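# Stack four numbered cartons on the pallet in descending order

## Task

Build a single straight, upright column from the four identical cube cartons so that it sits entirely on the small square wooden pallet and nothing else on the bench touches it. Each carton's number is printed on its underside. Put the highest number at the bottom, with each carton above carrying a smaller number than the one beneath it, and every carton standing on its numbered face again. You may tip a carton over on the table to read its number, but you must set it back on that face. The column has to stand by itself, so open the grippers and move the arms away from it before finishing.

## Robot and tools

Robot: two arms, left_arm and right_arm, each with a two-finger parallel gripper. Some loose objects may be nudged now and then, and a held part may be tugged briefly.

Frame: every position in the results uses one scene frame. The origin is on the table surface midway between the arms, +x reaches out over the table, +z is up, and left_arm is on the +y side. The names left and right do not refer to image sides. Each arm's base can be tilted, and the printed hand position can be wrong, more so at long reach. Mounting plates and the metal frame behind the arms are fixed obstacles.

Gripper axes: the fingers point along the gripper's own +z and close along its own y. The reported end_effector_position is the spot between the pads, about 1 cm short of the fingertips. Orientation is reported as end_effector_quat_wxyz.

The 14-number row (shared by execute_actions and move): one flat list covering both arms, always 14 values each in [-1, 1]. Order: dx, dy, dz, rx, ry, rz, opening for left_arm, then the same seven for right_arm. dx..rz are an offset, not a pose: they are measured in that gripper's own axes from its measured pose at the start of the action (for a call's first action, the last pose a result reported). Scale: 1.0 equals 0.6 m of travel or 180 degrees of turn; rx, ry, rz form a single rotation vector. Opening is absolute, not an offset: +1 is fully open (0.094 m), -1 is closed.

execute_actions(actions): a list of actions run in sequence. Each action is a table of at most 15 rows, one row per 1/30 s step; if fewer rows are given the last one is held to fill 15 steps. Every row in an action is an offset from that action's start pose, not from the previous row. An empty list just returns the current state and images.

move(target, speed, blocking): target is one 14-number row as above, offsets from the pose in the latest result that shows one. Both grippers travel in straight lines, finishing together, over 0.5 to 10 s; longer moves are cut off at 10 s. speed is each arm's top path speed in m/s, 0.002 to 0.5 (default 0.25); turning is capped at twice that in rad/s. The opening is sent at the start. Moves do not avoid obstacles or the other arm; faster contact hits harder, and aiming farther past contact presses harder. blocking=false returns after 0.5 s while motion continues; then use wait or stop before sending new rows or moves.

wait(seconds): 0 to 10; lets the scene run with the last commands held, returning early if a running move ends.

stop(): brakes a running move; it needs stopping distance, more when fast. Fingers keep moving.

zoom_image(camera, region): closer look at the latest image from cam_head_left or cam_head_right (896x504) or cam_left_wrist or cam_right_wrist (616x616). region is [x0, y0, x1, y1] in pixels from the top-left, at most 504 by 504.

finished_scene(scene): ends the current scene, passing its number; irreversible. Call it only once the column is complete and freestanding and the arms are clear.

Reading results: the state line shows each gripper's position (m) and quaternion. The move: line gives how it ended (done, off_target, moving, held, fault) and which limits acted; if only one arm is named, the other finished normally. limits=paced means the sent pose was clipped; limits=held means a check blocked some steps, after which the arm may briefly go much faster than speed. Each gripper's distance from its target is listed. Hand target lines show what the controller is now driving toward. pose unreachable means the clearance check altered or blocked that arm's command. grip_measured is the finger opening on the command scale; the final Joint positions value is the opening in metres. FAULT, MOTOR HOT and OVER-TEMPERATURE FAULT lines warn of stops.

Controller behaviour: each step the commanded pose is limited to within 70 mm and 16 degrees of the measured one, so a large offset may need several actions; the arm stops at the last clipped pose. Position wins over orientation when both cannot be met. Arms usually end a centimetre or more low, and repeated zero offsets can let them sag; to keep an arm still, send the correction back to its desired pose first, then zeros, raising the aim if it still droops. Joint limits (rad), base to gripper: waist -2.880..2.880, shoulder 0.000..3.142, elbow 0.000..3.019, wrist pitch -1.693..1.571, wrist yaw -1.571..1.571, wrist roll -2.094..2.094. Elbows cannot fully straighten.

Gripping: command an opening below grip_measured to hold; about 0.03 below is a firm grip, less is gentler. Readings may be off by about 1 mm per gripper. Pads press roughly 50 to 62 N at most, and harder for an instant at first contact.

Avoid: dropping or knocking anything off the table (this fails the task), letting the arms collide or press each other, slams and very hard pushes, and holding loads for long while motors heat up (at 100 °C the arm lets go and falls). The robot keeps executing the last command while you compose a reply, so plan efficient, smooth motions.

Each tool is called after "Call:" as name(argument=value, ...), one argument or row to a line, values as JSON.

## Session

Call:
execute_actions(
  actions=[],
)

Scene clock: 0.00 s.
left_arm: end_effector_position=(+0.3355, +0.4130, +0.2795) grip_measured=+1.000 end_effector_quat_wxyz=(+0.034, +0.874, -0.471, +0.115) | right_arm: end_effector_position=(+0.4737, +0.1345, +0.2170) grip_measured=+1.000 end_effector_quat_wxyz=(-0.309, -0.165, +0.755, +0.554)
Joint positions: left_arm=[ 0.034  0.503  0.841 -1.305  0.002 -2.039  0.094] | right_arm=[ 0.693  2.13   2.035 -1.453 -0.925  0.11   0.094]
Joint velocities: left_arm=[ 0.005 -0.015 -0.007 -0.017 -0.022 -0.081  0.   ] | right_arm=[ 0.015 -0.005 -0.012 -0.002  0.007  0.066  0.   ]
Hand target (left_arm): +0.343, +0.416, +0.290; +0.026, +0.874, -0.469, +0.126
Hand target (right_arm): +0.480, +0.135, +0.220; -0.301, -0.167, +0.756, +0.557

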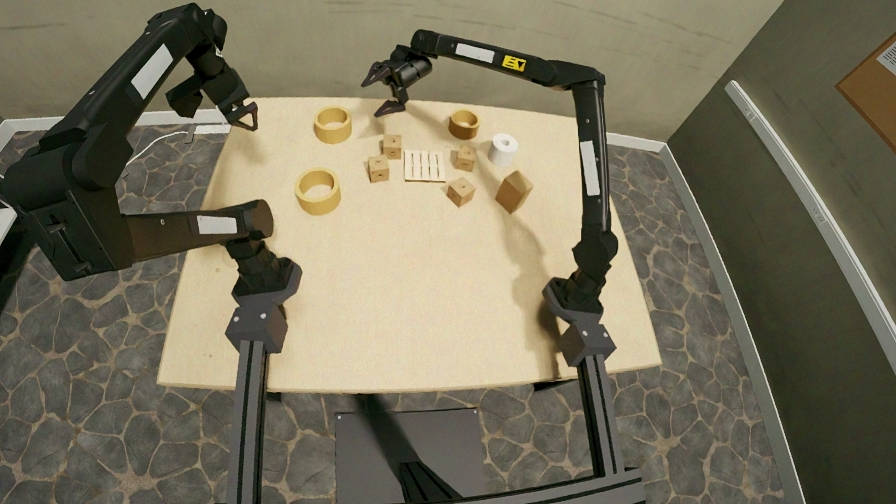

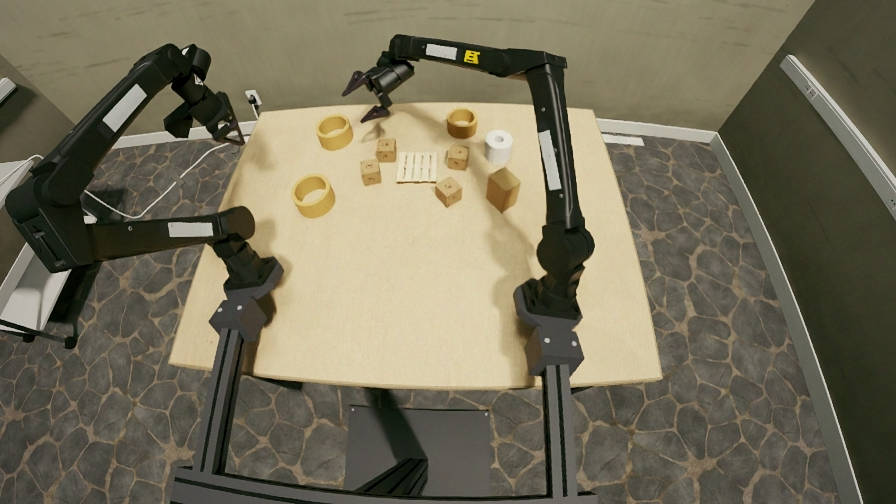

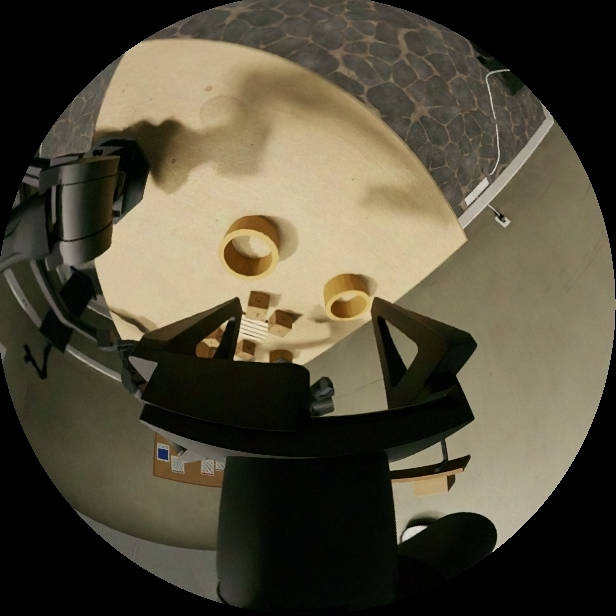

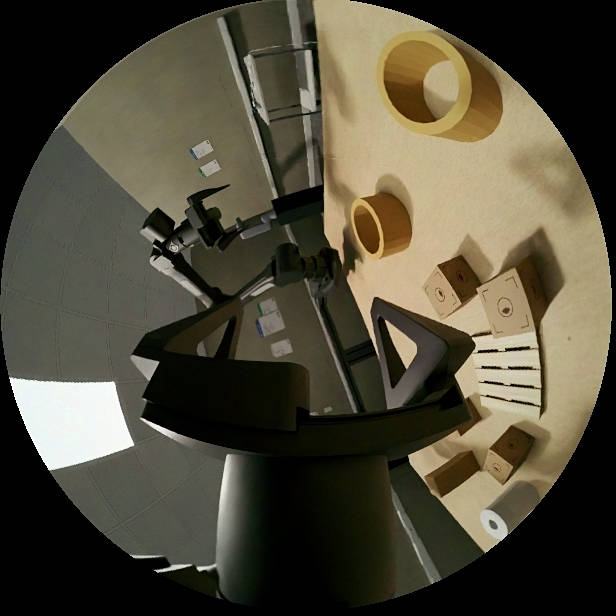

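Call:
move(
  target=[0.1,0.1,0,-0.09,-0.027,0.682,1,0.49,-0.21,-0.155,0.385,-0.214,0.115,1],
  speed=0.4,
)

Scene clock: 4.10 s.
left_arm: end_effector_position=(+0.3058, +0.3324, +0.2775) grip_measured=+1.000 end_effector_quat_wxyz=(-0.008, -0.002, +1.000, +0.011) | right_arm: end_effector_position=(+0.3008, -0.1483, +0.1912) grip_measured=+1.000 end_effector_quat_wxyz=(-0.004, -0.007, +1.000, -0.006)
Joint positions: left_arm=[-0.696  0.702  0.87  -1.546 -0.447 -0.639  0.094] | right_arm=[ 0.925  1.254  0.942 -1.166  0.479  0.852  0.094]
Joint velocities: left_arm=[-0.005  0.005  0.002  0.002 -0.037  0.007  0.   ] | right_arm=[-0.005  0.005  0.002  0.007 -0.007  0.095  0.   ]
Hand target (left_arm): +0.317, +0.331, +0.291; +0.002, +0.002, +1.000, +0.005
Hand target (right_arm): +0.297, -0.150, +0.195; -0.001, -0.004, +1.000, -0.004
Off the commanded pose (left_arm): 0.018 m, 1 deg.
Off the commanded pose (right_arm): 0.009 m, 1 deg.
move: off_target (left_arm)

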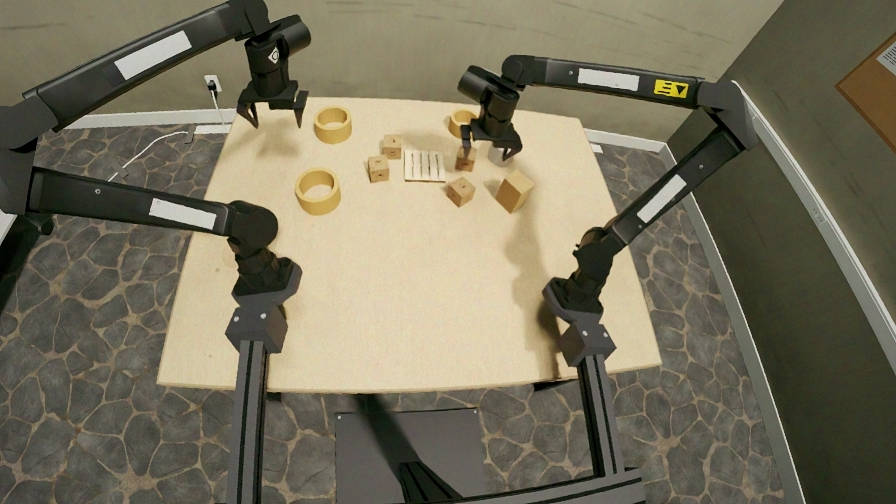

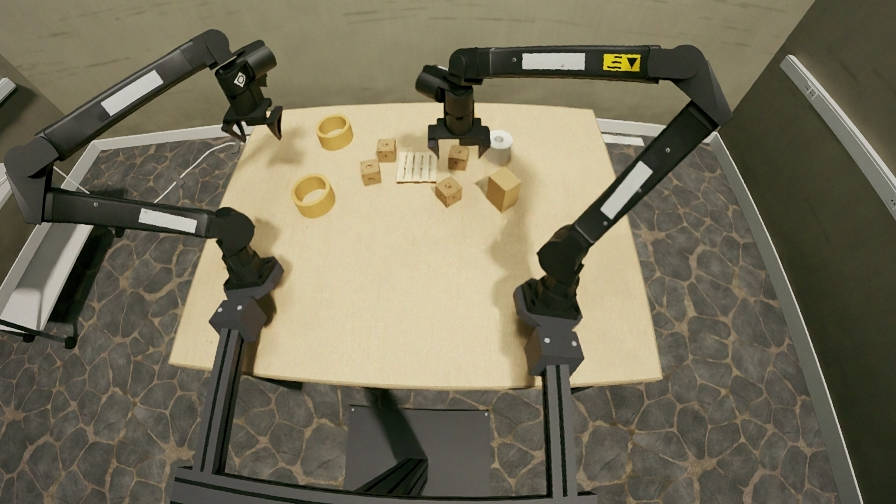

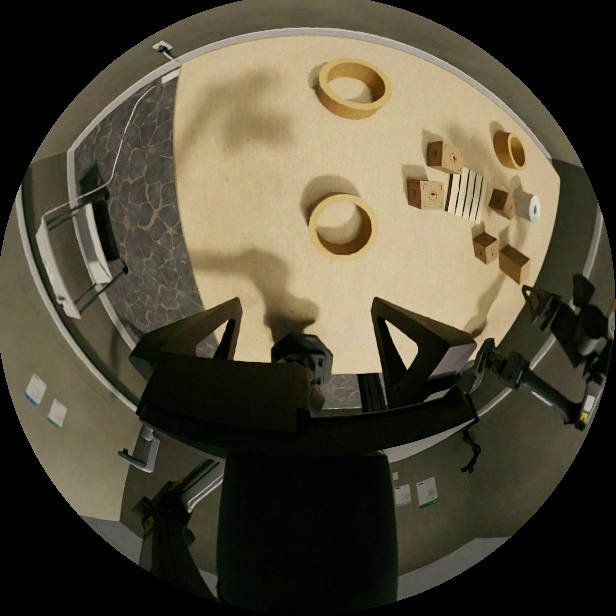

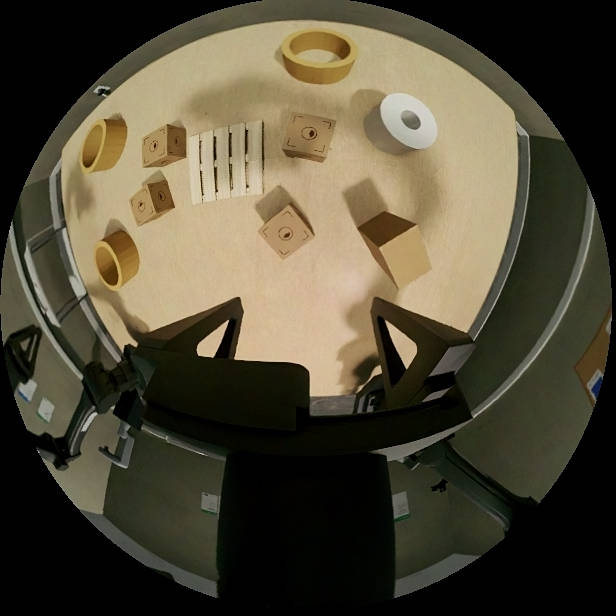

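Call:
move(
  target=[-0.17,-0.36,0.26,0,0,0,1,-0.1,0.04,0.15,0,0,-0.21,1],
  speed=0.3,
)

Scene clock: 6.23 s.
left_arm: end_effector_position=(+0.3935, +0.1303, +0.1065) grip_measured=+1.000 end_effector_quat_wxyz=(-0.023, +0.008, +0.999, +0.023) | right_arm: end_effector_position=(+0.3421, -0.1314, +0.1006) grip_measured=+1.000 end_effector_quat_wxyz=(-0.015, -0.334, +0.942, -0.007)
Joint positions: left_arm=[-0.771  1.486  1.003 -0.975 -0.459 -0.719  0.094] | right_arm=[ 0.771  1.466  0.956 -0.913  0.456  0.022  0.094]
Joint velocities: left_arm=[-0.005 -0.005 -0.002  0.007 -0.037 -0.066  0.   ] | right_arm=[-0.005  0.005  0.002 -0.007 -0.081 -0.051  0.   ]
Hand target (left_arm): +0.407, +0.120, +0.117; -0.007, -0.002, +1.000, +0.011
Hand target (right_arm): +0.361, -0.125, +0.103; -0.005, -0.330, +0.944, -0.003
Off the commanded pose (left_arm): 0.018 m, 3 deg.
Off the commanded pose (right_arm): 0.019 m, 1 deg.
move: off_target (left_arm, right_arm)

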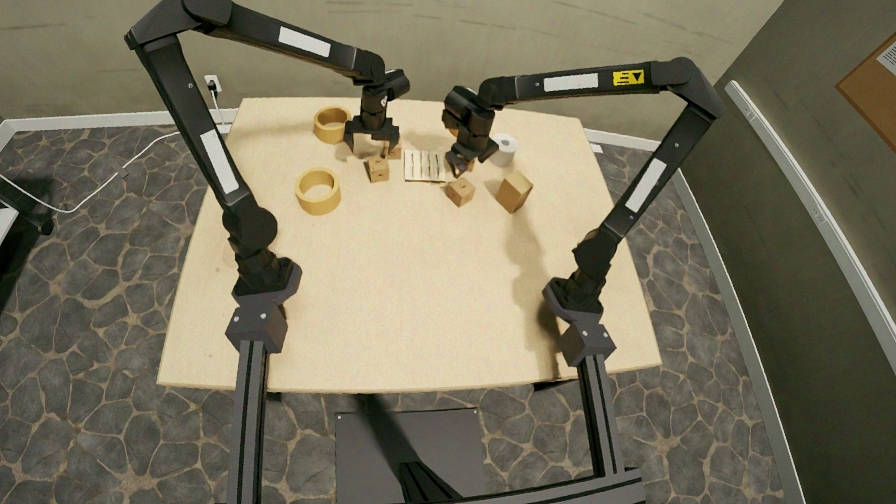

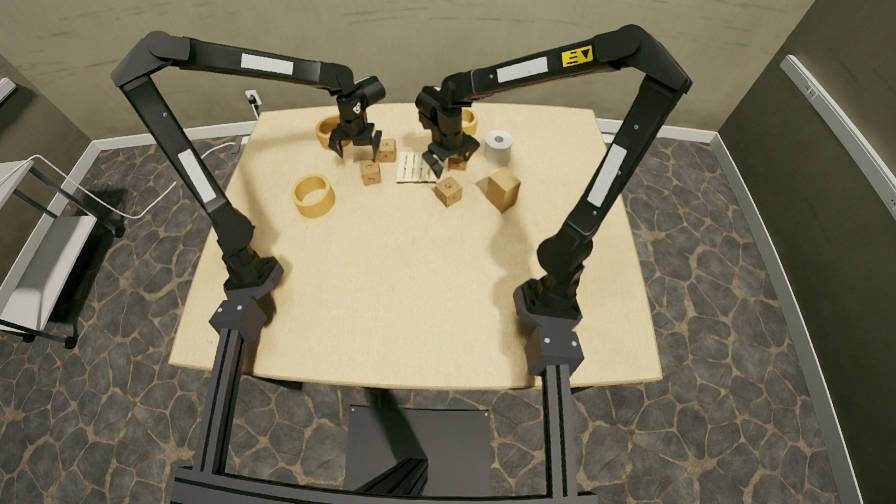

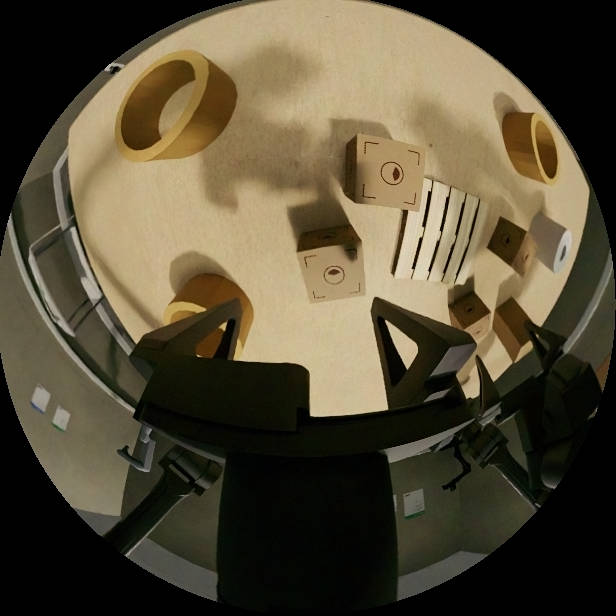

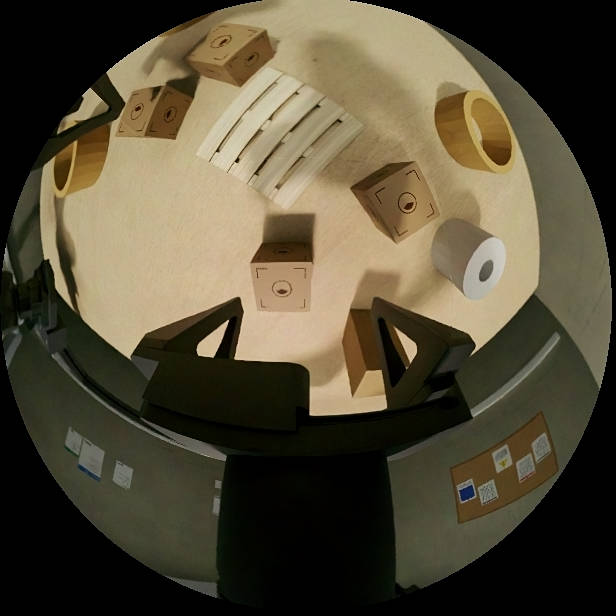

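Call:
move(
  target=[-0.025,-0.045,0.115,0,0,-0.04,1,0,0.04,0.11,0,0,0,1],
  speed=0.1,
)

Scene clock: 7.70 s.
left_arm: end_effector_position=(+0.3942, +0.1104, +0.0368) grip_measured=+1.000 end_effector_quat_wxyz=(-0.027, -0.040, +0.998, +0.030) | right_arm: end_effector_position=(+0.3298, -0.1099, +0.0459) grip_measured=+1.000 end_effector_quat_wxyz=(-0.005, -0.331, +0.944, -0.003)
Joint positions: left_arm=[-0.731  1.653  1.002 -0.805 -0.456 -0.778  0.094] | right_arm=[ 0.766  1.584  0.907 -0.718  0.454  0.013  0.094]
Joint velocities: left_arm=[-0.015 -0.005  0.002 -0.017 -0.007 -0.007  0.   ] | right_arm=[ 0.005 -0.005 -0.012  0.017 -0.022  0.007  0.   ]
Hand target (left_arm): +0.405, +0.106, +0.036; -0.022, -0.054, +0.998, +0.024
Hand target (right_arm): +0.327, -0.115, +0.035; -0.015, -0.334, +0.942, -0.007
Off the commanded pose (left_arm): 0.011 m, 2 deg.
Off the commanded pose (right_arm): 0.013 m, 1 deg.
move: off_target (left_arm, right_arm)

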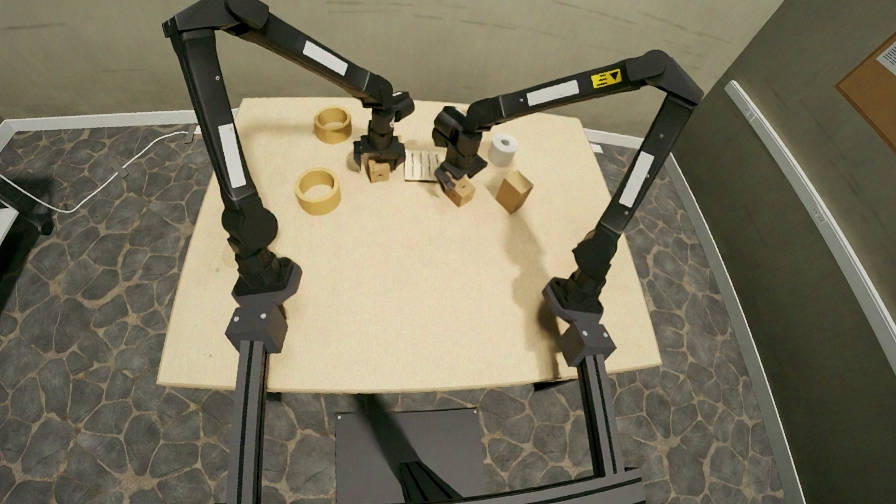

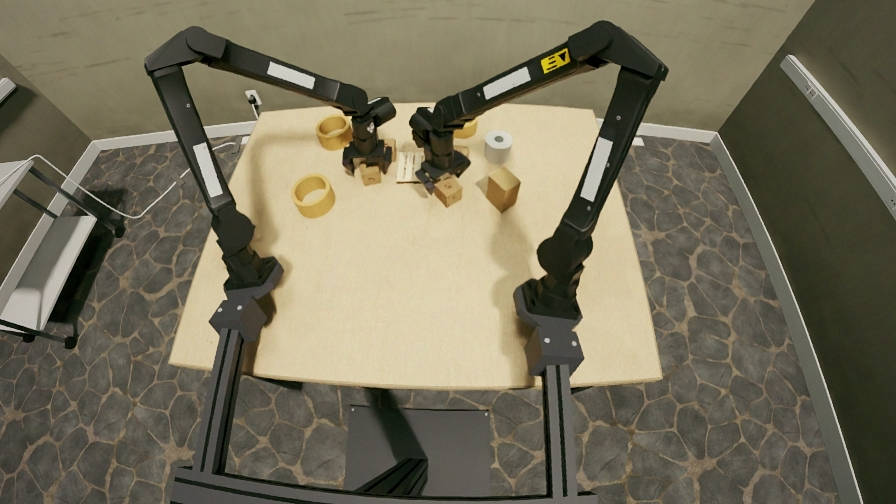

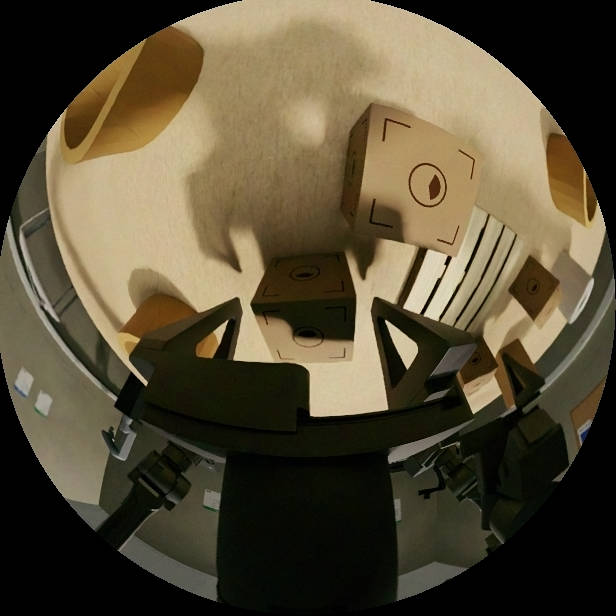

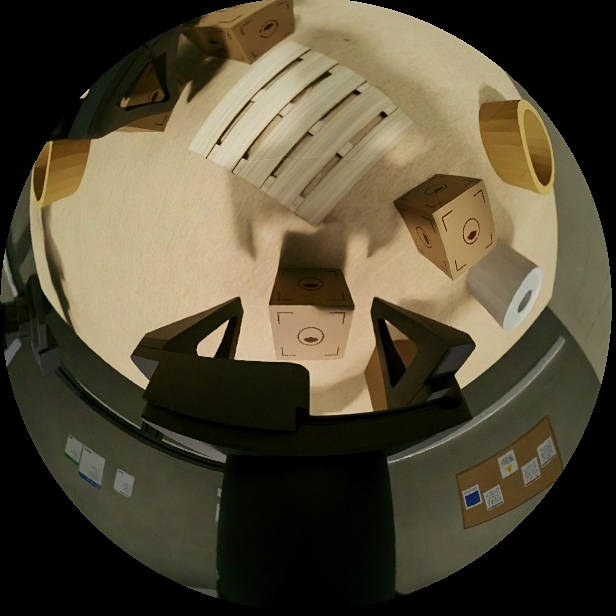

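Call:
move(
  target=[0.035,0,0.01,0,0,0,1,0.045,0,0.035,0,0,0,1],
  speed=0.06,
)

Call:
move(
  target=[0,0,0,0,0,0,-0.1,0,0,0,0,0,0,-0.1],
)

Scene clock: 8.90 s.
left_arm: end_effector_position=(+0.3714, +0.1143, +0.0286) grip_measured=+1.000 end_effector_quat_wxyz=(-0.034, -0.035, +0.998, +0.036) | right_arm: end_effector_position=(+0.3059, -0.1215, +0.0265) grip_measured=+1.000 end_effector_quat_wxyz=(-0.006, -0.332, +0.943, -0.003)
Joint positions: left_arm=[-0.745  1.653  0.95  -0.781 -0.456 -0.793  0.094] | right_arm=[ 0.758  1.584  0.822 -0.631  0.452  0.002  0.094]
Joint velocities: left_arm=[ 0.005  0.005  0.007 -0.007 -0.037 -0.066  0.   ] | right_arm=[-0.015 -0.005 -0.007  0.007  0.007  0.022  0.   ]
Hand target (left_arm): +0.373, +0.109, +0.032; -0.027, -0.040, +0.998, +0.030
Hand target (right_arm): +0.309, -0.127, +0.025; -0.005, -0.331, +0.944, -0.002
Off the commanded pose (left_arm): 0.006 m, 1 deg.
Off the commanded pose (right_arm): 0.006 m, 0 deg.
move: done

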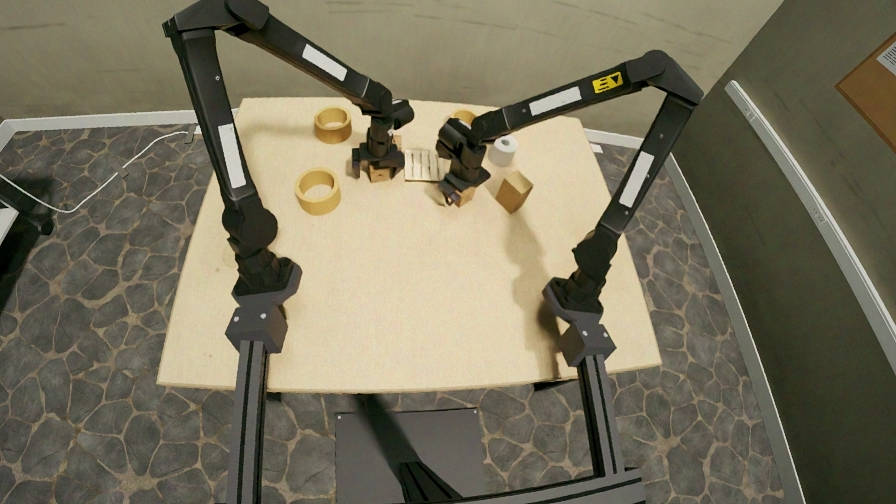

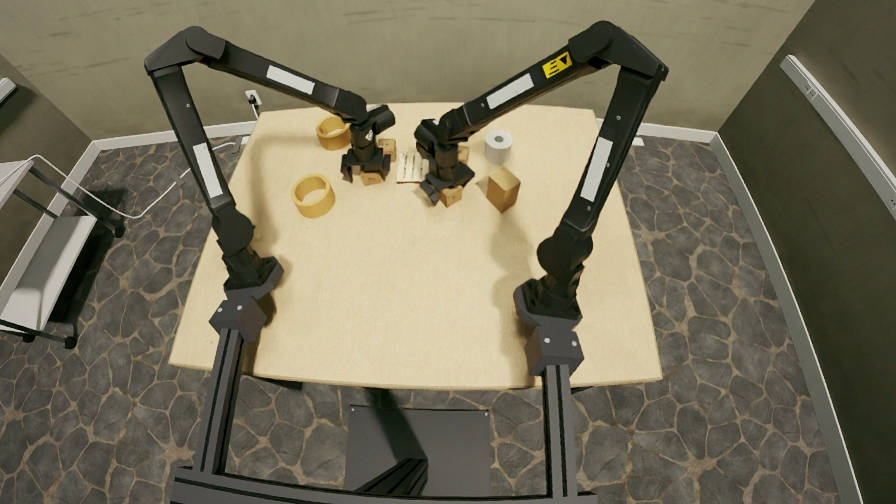

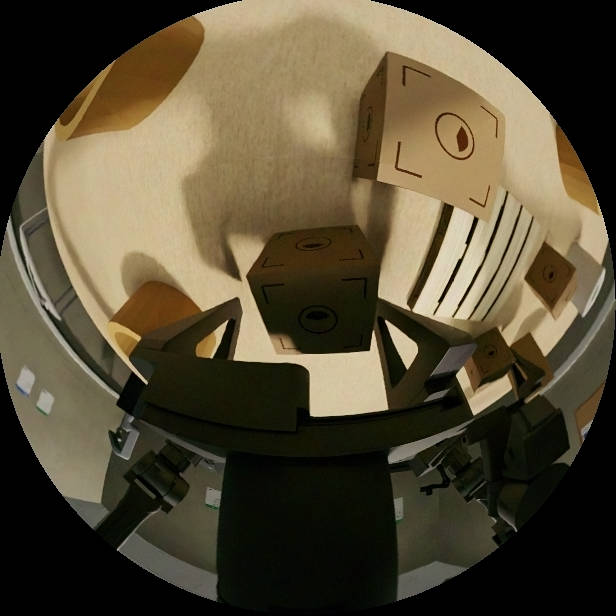

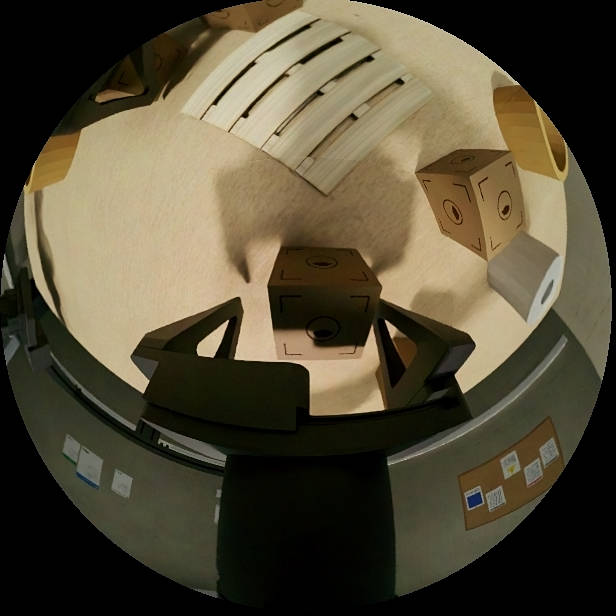

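Scene clock: 9.40 s.
left_arm: end_effector_position=(+0.3714, +0.1143, +0.0286) grip_measured=+0.153 end_effector_quat_wxyz=(-0.034, -0.035, +0.998, +0.036) | right_arm: end_effector_position=(+0.3059, -0.1215, +0.0265) grip_measured=+0.125 end_effector_quat_wxyz=(-0.006, -0.332, +0.943, -0.003)
Joint positions: left_arm=[-0.745  1.653  0.95  -0.781 -0.456 -0.793  0.054] | right_arm=[ 0.758  1.584  0.822 -0.631  0.452  0.002  0.053]
Joint velocities: left_arm=[-0.005  0.005  0.012  0.007  0.037 -0.022  0.   ] | right_arm=[-0.005 -0.015  0.002 -0.002  0.007  0.066 -0.   ]
Hand target (left_arm): +0.371, +0.114, +0.029; -0.034, -0.035, +0.998, +0.036
Hand target (right_arm): +0.306, -0.122, +0.026; -0.006, -0.332, +0.943, -0.003
Off the commanded pose (left_arm): 0.000 m, 0 deg.
Off the commanded pose (right_arm): 0.000 m, 0 deg.
move: done

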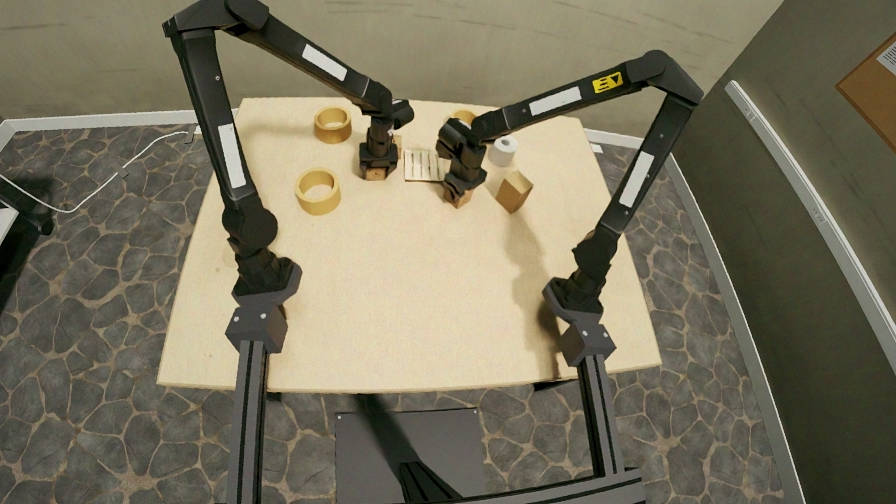

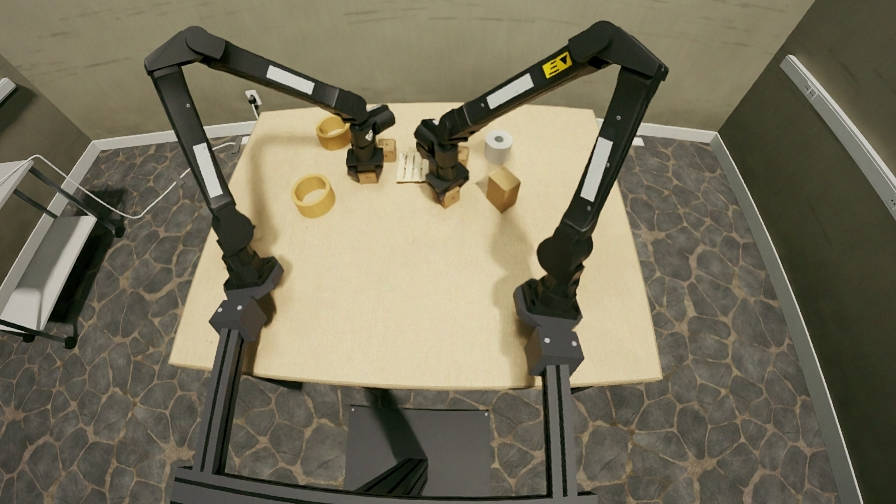

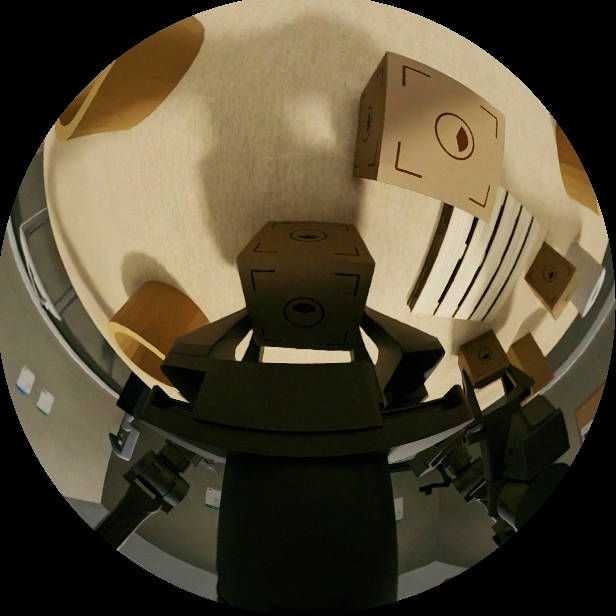

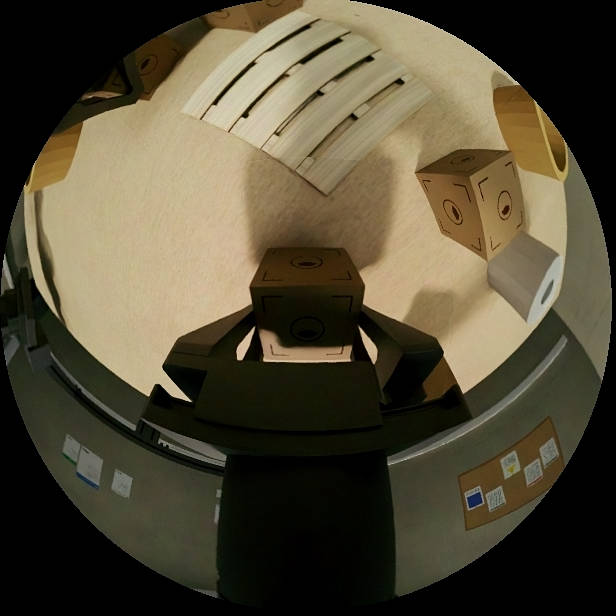

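Call:
move(
  target=[0,0,-0.1,0,0,0,0.11,0,0,-0.1,0,0,0,0.09],
  speed=0.15,
)

Call:
move(
  target=[0.12,0.09,-0.2,0,0,0.52,0.11,0.05,-0.065,-0.2,0,0,-0.28,0.09],
  speed=0.4,
)

Call:
move(
  target=[0,0,0,0,-0.42,0,0.11,0,0,0,0,-0.42,0,0.09],
  speed=0.4,
)

Call:
zoom_image(
  camera="cam_left_wrist",
  region=[150,50,450,300],
)

Call:
zoom_image(
  camera="cam_right_wrist",
  region=[150,50,450,300],
)

Scene clock: 11.00 s.
left_arm: end_effector_position=(+0.3640, +0.1171, +0.0762) grip_measured=+0.154 end_effector_quat_wxyz=(-0.046, -0.024, +0.998, +0.046) | right_arm: end_effector_position=(+0.2898, -0.1316, +0.0728) grip_measured=+0.125 end_effector_quat_wxyz=(-0.025, -0.344, +0.939, -0.010)
Joint positions: left_arm=[-0.801  1.572  0.979 -0.952 -0.457 -0.849  0.054] | right_arm=[ 0.819  1.477  0.826 -0.817  0.462  0.065  0.053]
Joint velocities: left_arm=[-0.015 -0.005 -0.007  0.012  0.037 -0.037 -0.   ] | right_arm=[-0.024 -0.005  0.002  0.007  0.007  0.007 -0.001]
Hand target (left_arm): +0.375, +0.111, +0.088; -0.034, -0.034, +0.998, +0.036
Hand target (right_arm): +0.305, -0.121, +0.086; -0.006, -0.332, +0.943, -0.003
Off the commanded pose (left_arm): 0.018 m, 2 deg.
Off the commanded pose (right_arm): 0.024 m, 3 deg.
move: off_target (left_arm, right_arm)

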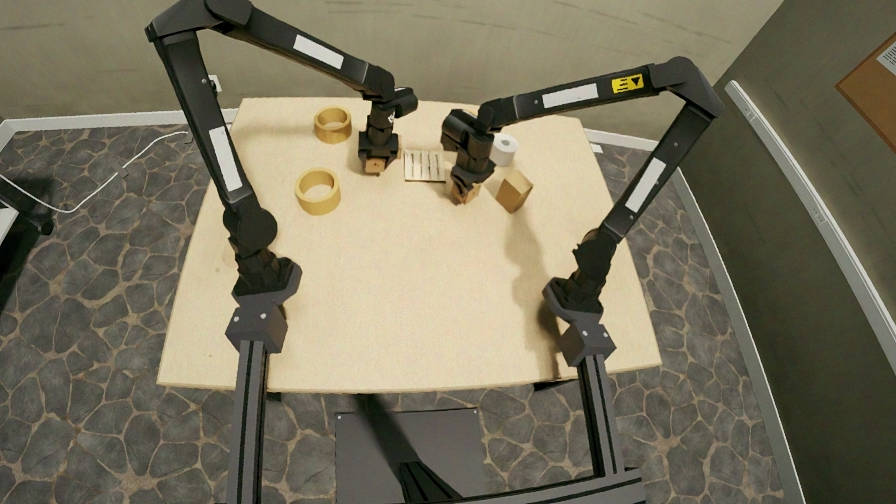

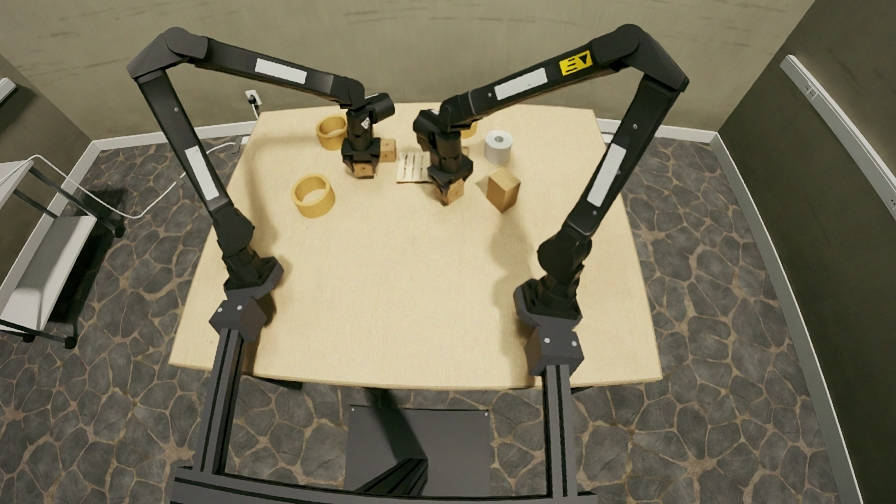

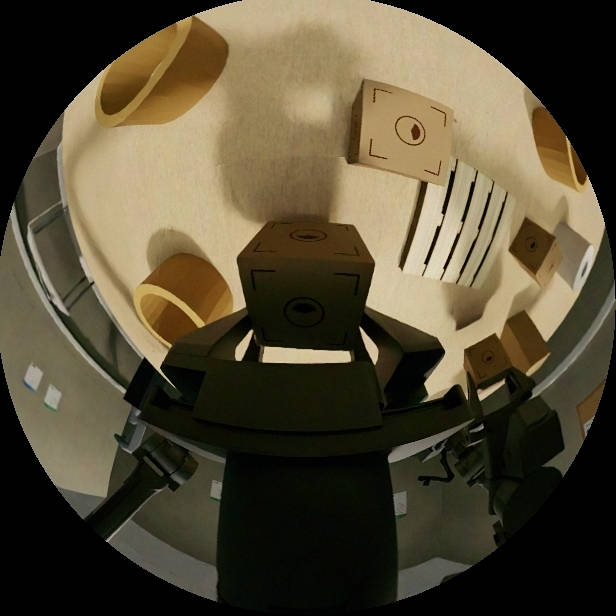

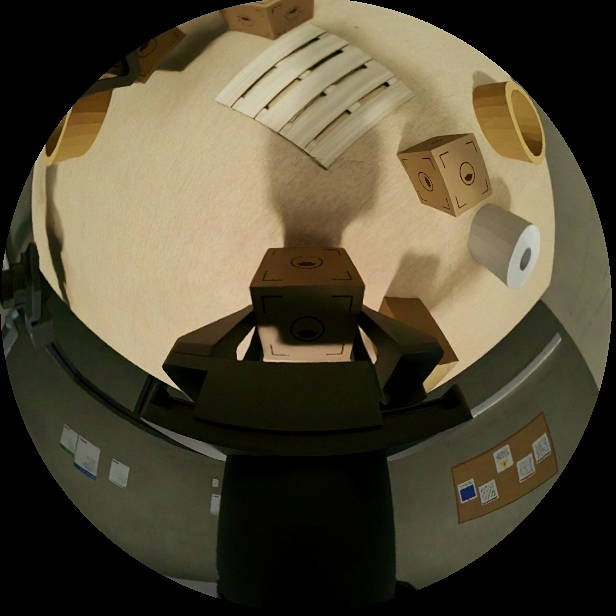

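Scene clock: 13.70 s.
left_arm: end_effector_position=(+0.3004, +0.1576, +0.1982) grip_measured=+0.155 end_effector_quat_wxyz=(-0.073, +0.705, +0.705, +0.003) | right_arm: end_effector_position=(+0.2782, -0.1851, +0.1741) grip_measured=+0.125 end_effector_quat_wxyz=(+0.054, +0.709, -0.703, +0.002)
Joint positions: left_arm=[-1.007  1.271  0.929 -1.324 -0.458  0.531  0.054] | right_arm=[ 0.876  1.217  0.87  -1.212  0.47  -0.72   0.053]
Joint velocities: left_arm=[-0.015 -0.024  0.002  0.002  0.022 -0.051 -0.001] | right_arm=[ 0.005  0.005  0.007  0.007  0.022 -0.037 -0.   ]
Hand target (left_arm): +0.301, +0.157, +0.206; -0.064, +0.711, +0.700, -0.001
Hand target (right_arm): +0.294, -0.176, +0.193; +0.027, +0.710, -0.703, -0.000
Off the commanded pose (left_arm): 0.009 m, 1 deg.
Off the commanded pose (right_arm): 0.029 m, 3 deg.
move: off_target (right_arm)

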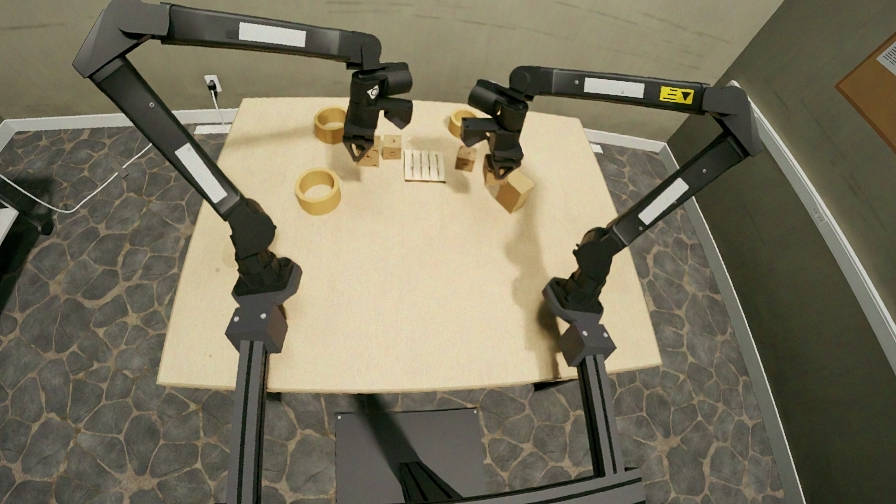

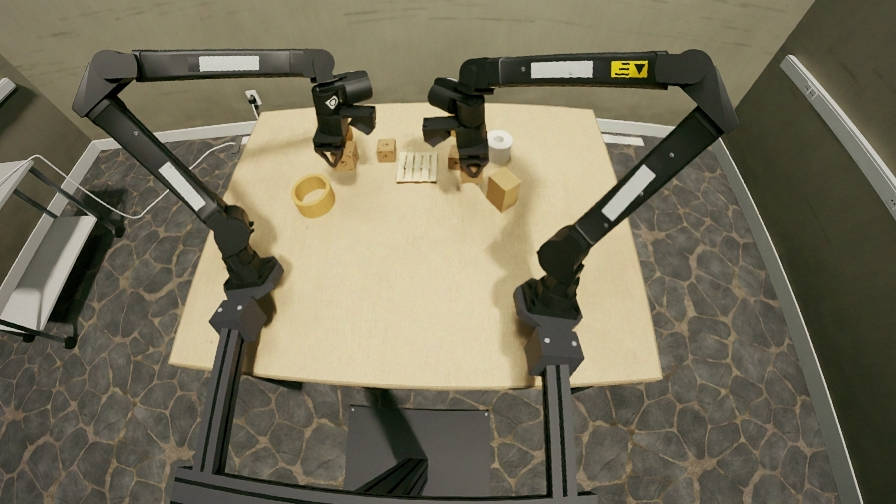

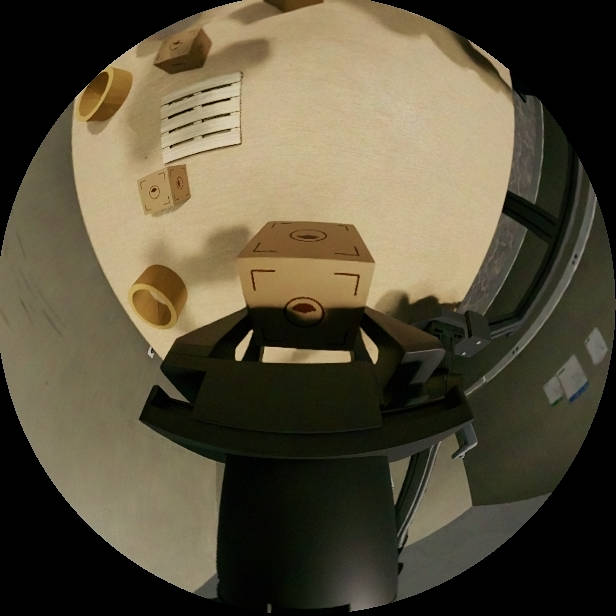

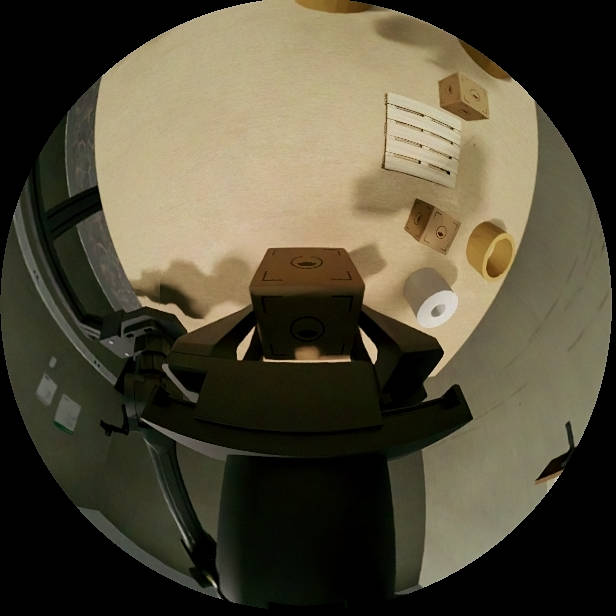

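Scene clock: 15.90 s.
left_arm: end_effector_position=(+0.2965, +0.1576, +0.1979) grip_measured=+0.154 end_effector_quat_wxyz=(+0.368, +0.553, +0.608, -0.435) | right_arm: end_effector_position=(+0.2793, -0.1817, +0.1820) grip_measured=+0.125 end_effector_quat_wxyz=(-0.394, +0.559, -0.585, -0.435)
Joint positions: left_arm=[-0.368  0.854  0.424 -0.448  0.828  1.096  0.054] | right_arm=[ 0.204  0.985  0.503 -0.556 -0.967 -1.365  0.053]
Joint velocities: left_arm=[ 0.005 -0.015  0.007 -0.007 -0.051 -0.022  0.001] | right_arm=[-0.015 -0.005 -0.012 -0.012 -0.037 -0.051  0.   ]
Hand target (left_arm): +0.300, +0.157, +0.198; +0.374, +0.556, +0.603, -0.433
Hand target (right_arm): +0.279, -0.183, +0.177; -0.396, +0.560, -0.584, -0.434
Off the commanded pose (left_arm): 0.004 m, 1 deg.
Off the commanded pose (right_arm): 0.009 m, 1 deg.
move: done

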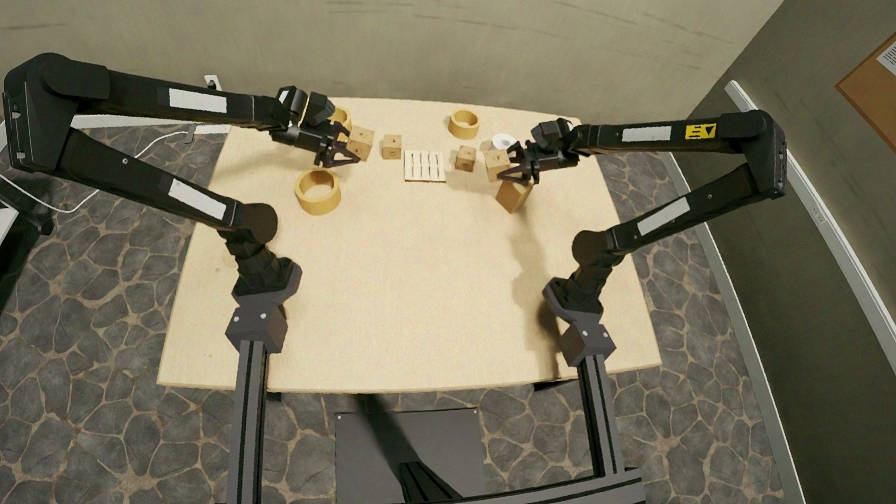

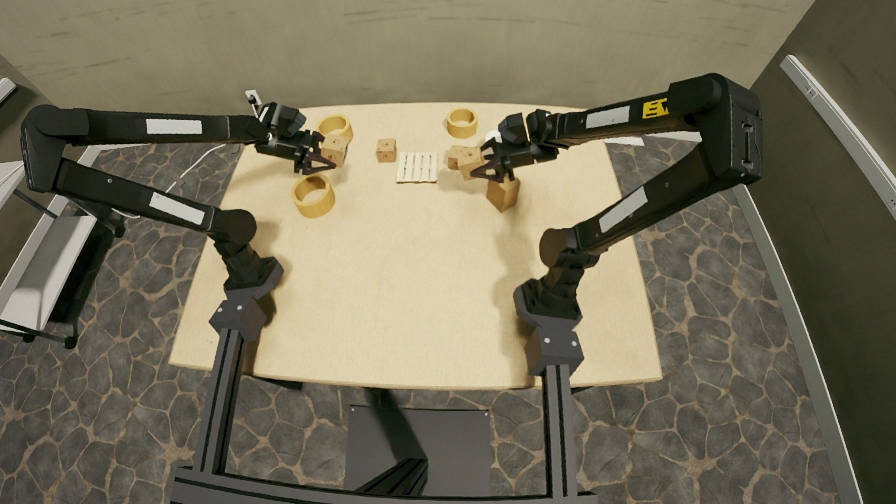

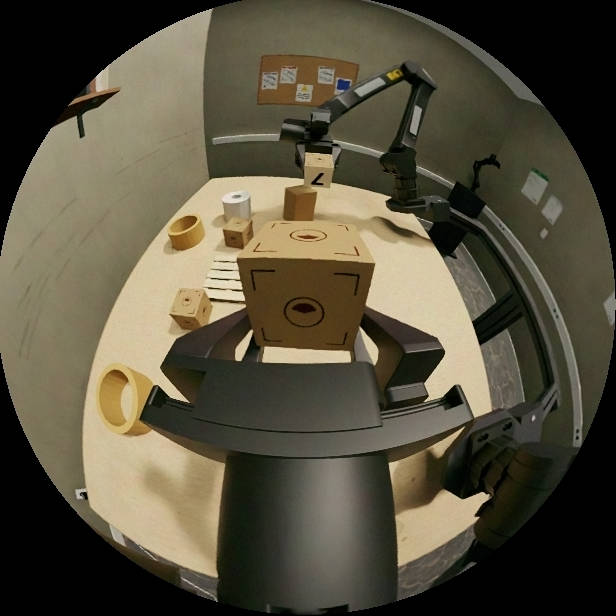

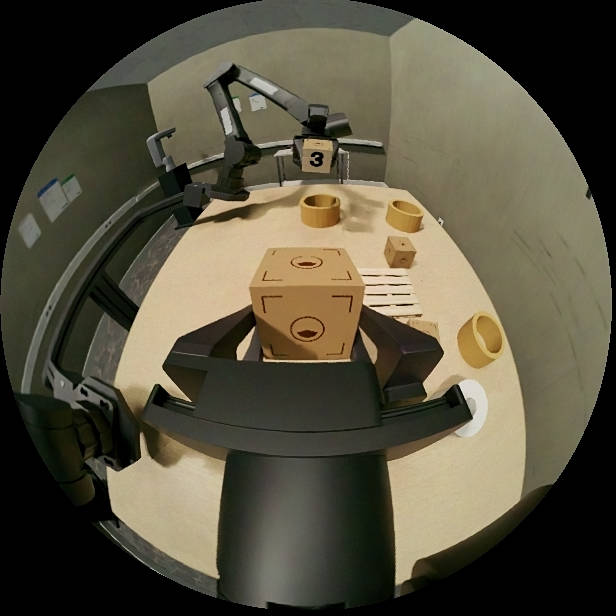

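Region (150, 50, 450, 300) of cam_left_wrist's 616x616 image, scaled by 1.680, with more detail than that image has.

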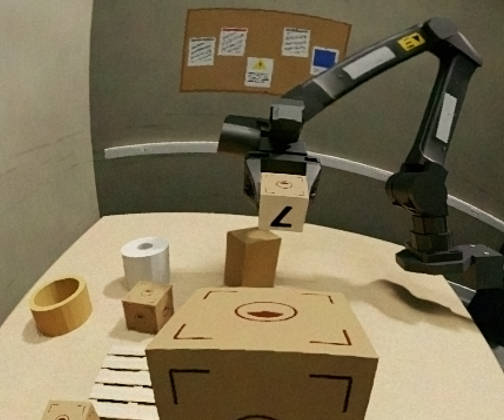

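Region (150, 50, 450, 300) of cam_right_wrist's 616x616 image, scaled by 1.680, with more detail than that image has.

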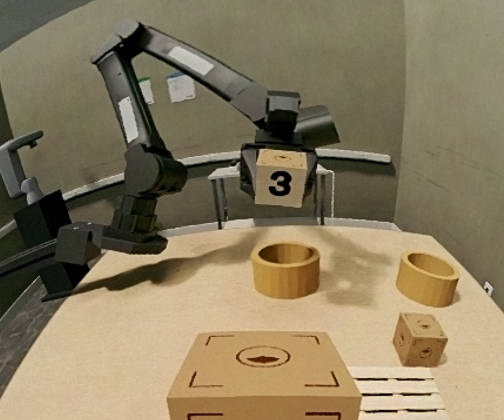

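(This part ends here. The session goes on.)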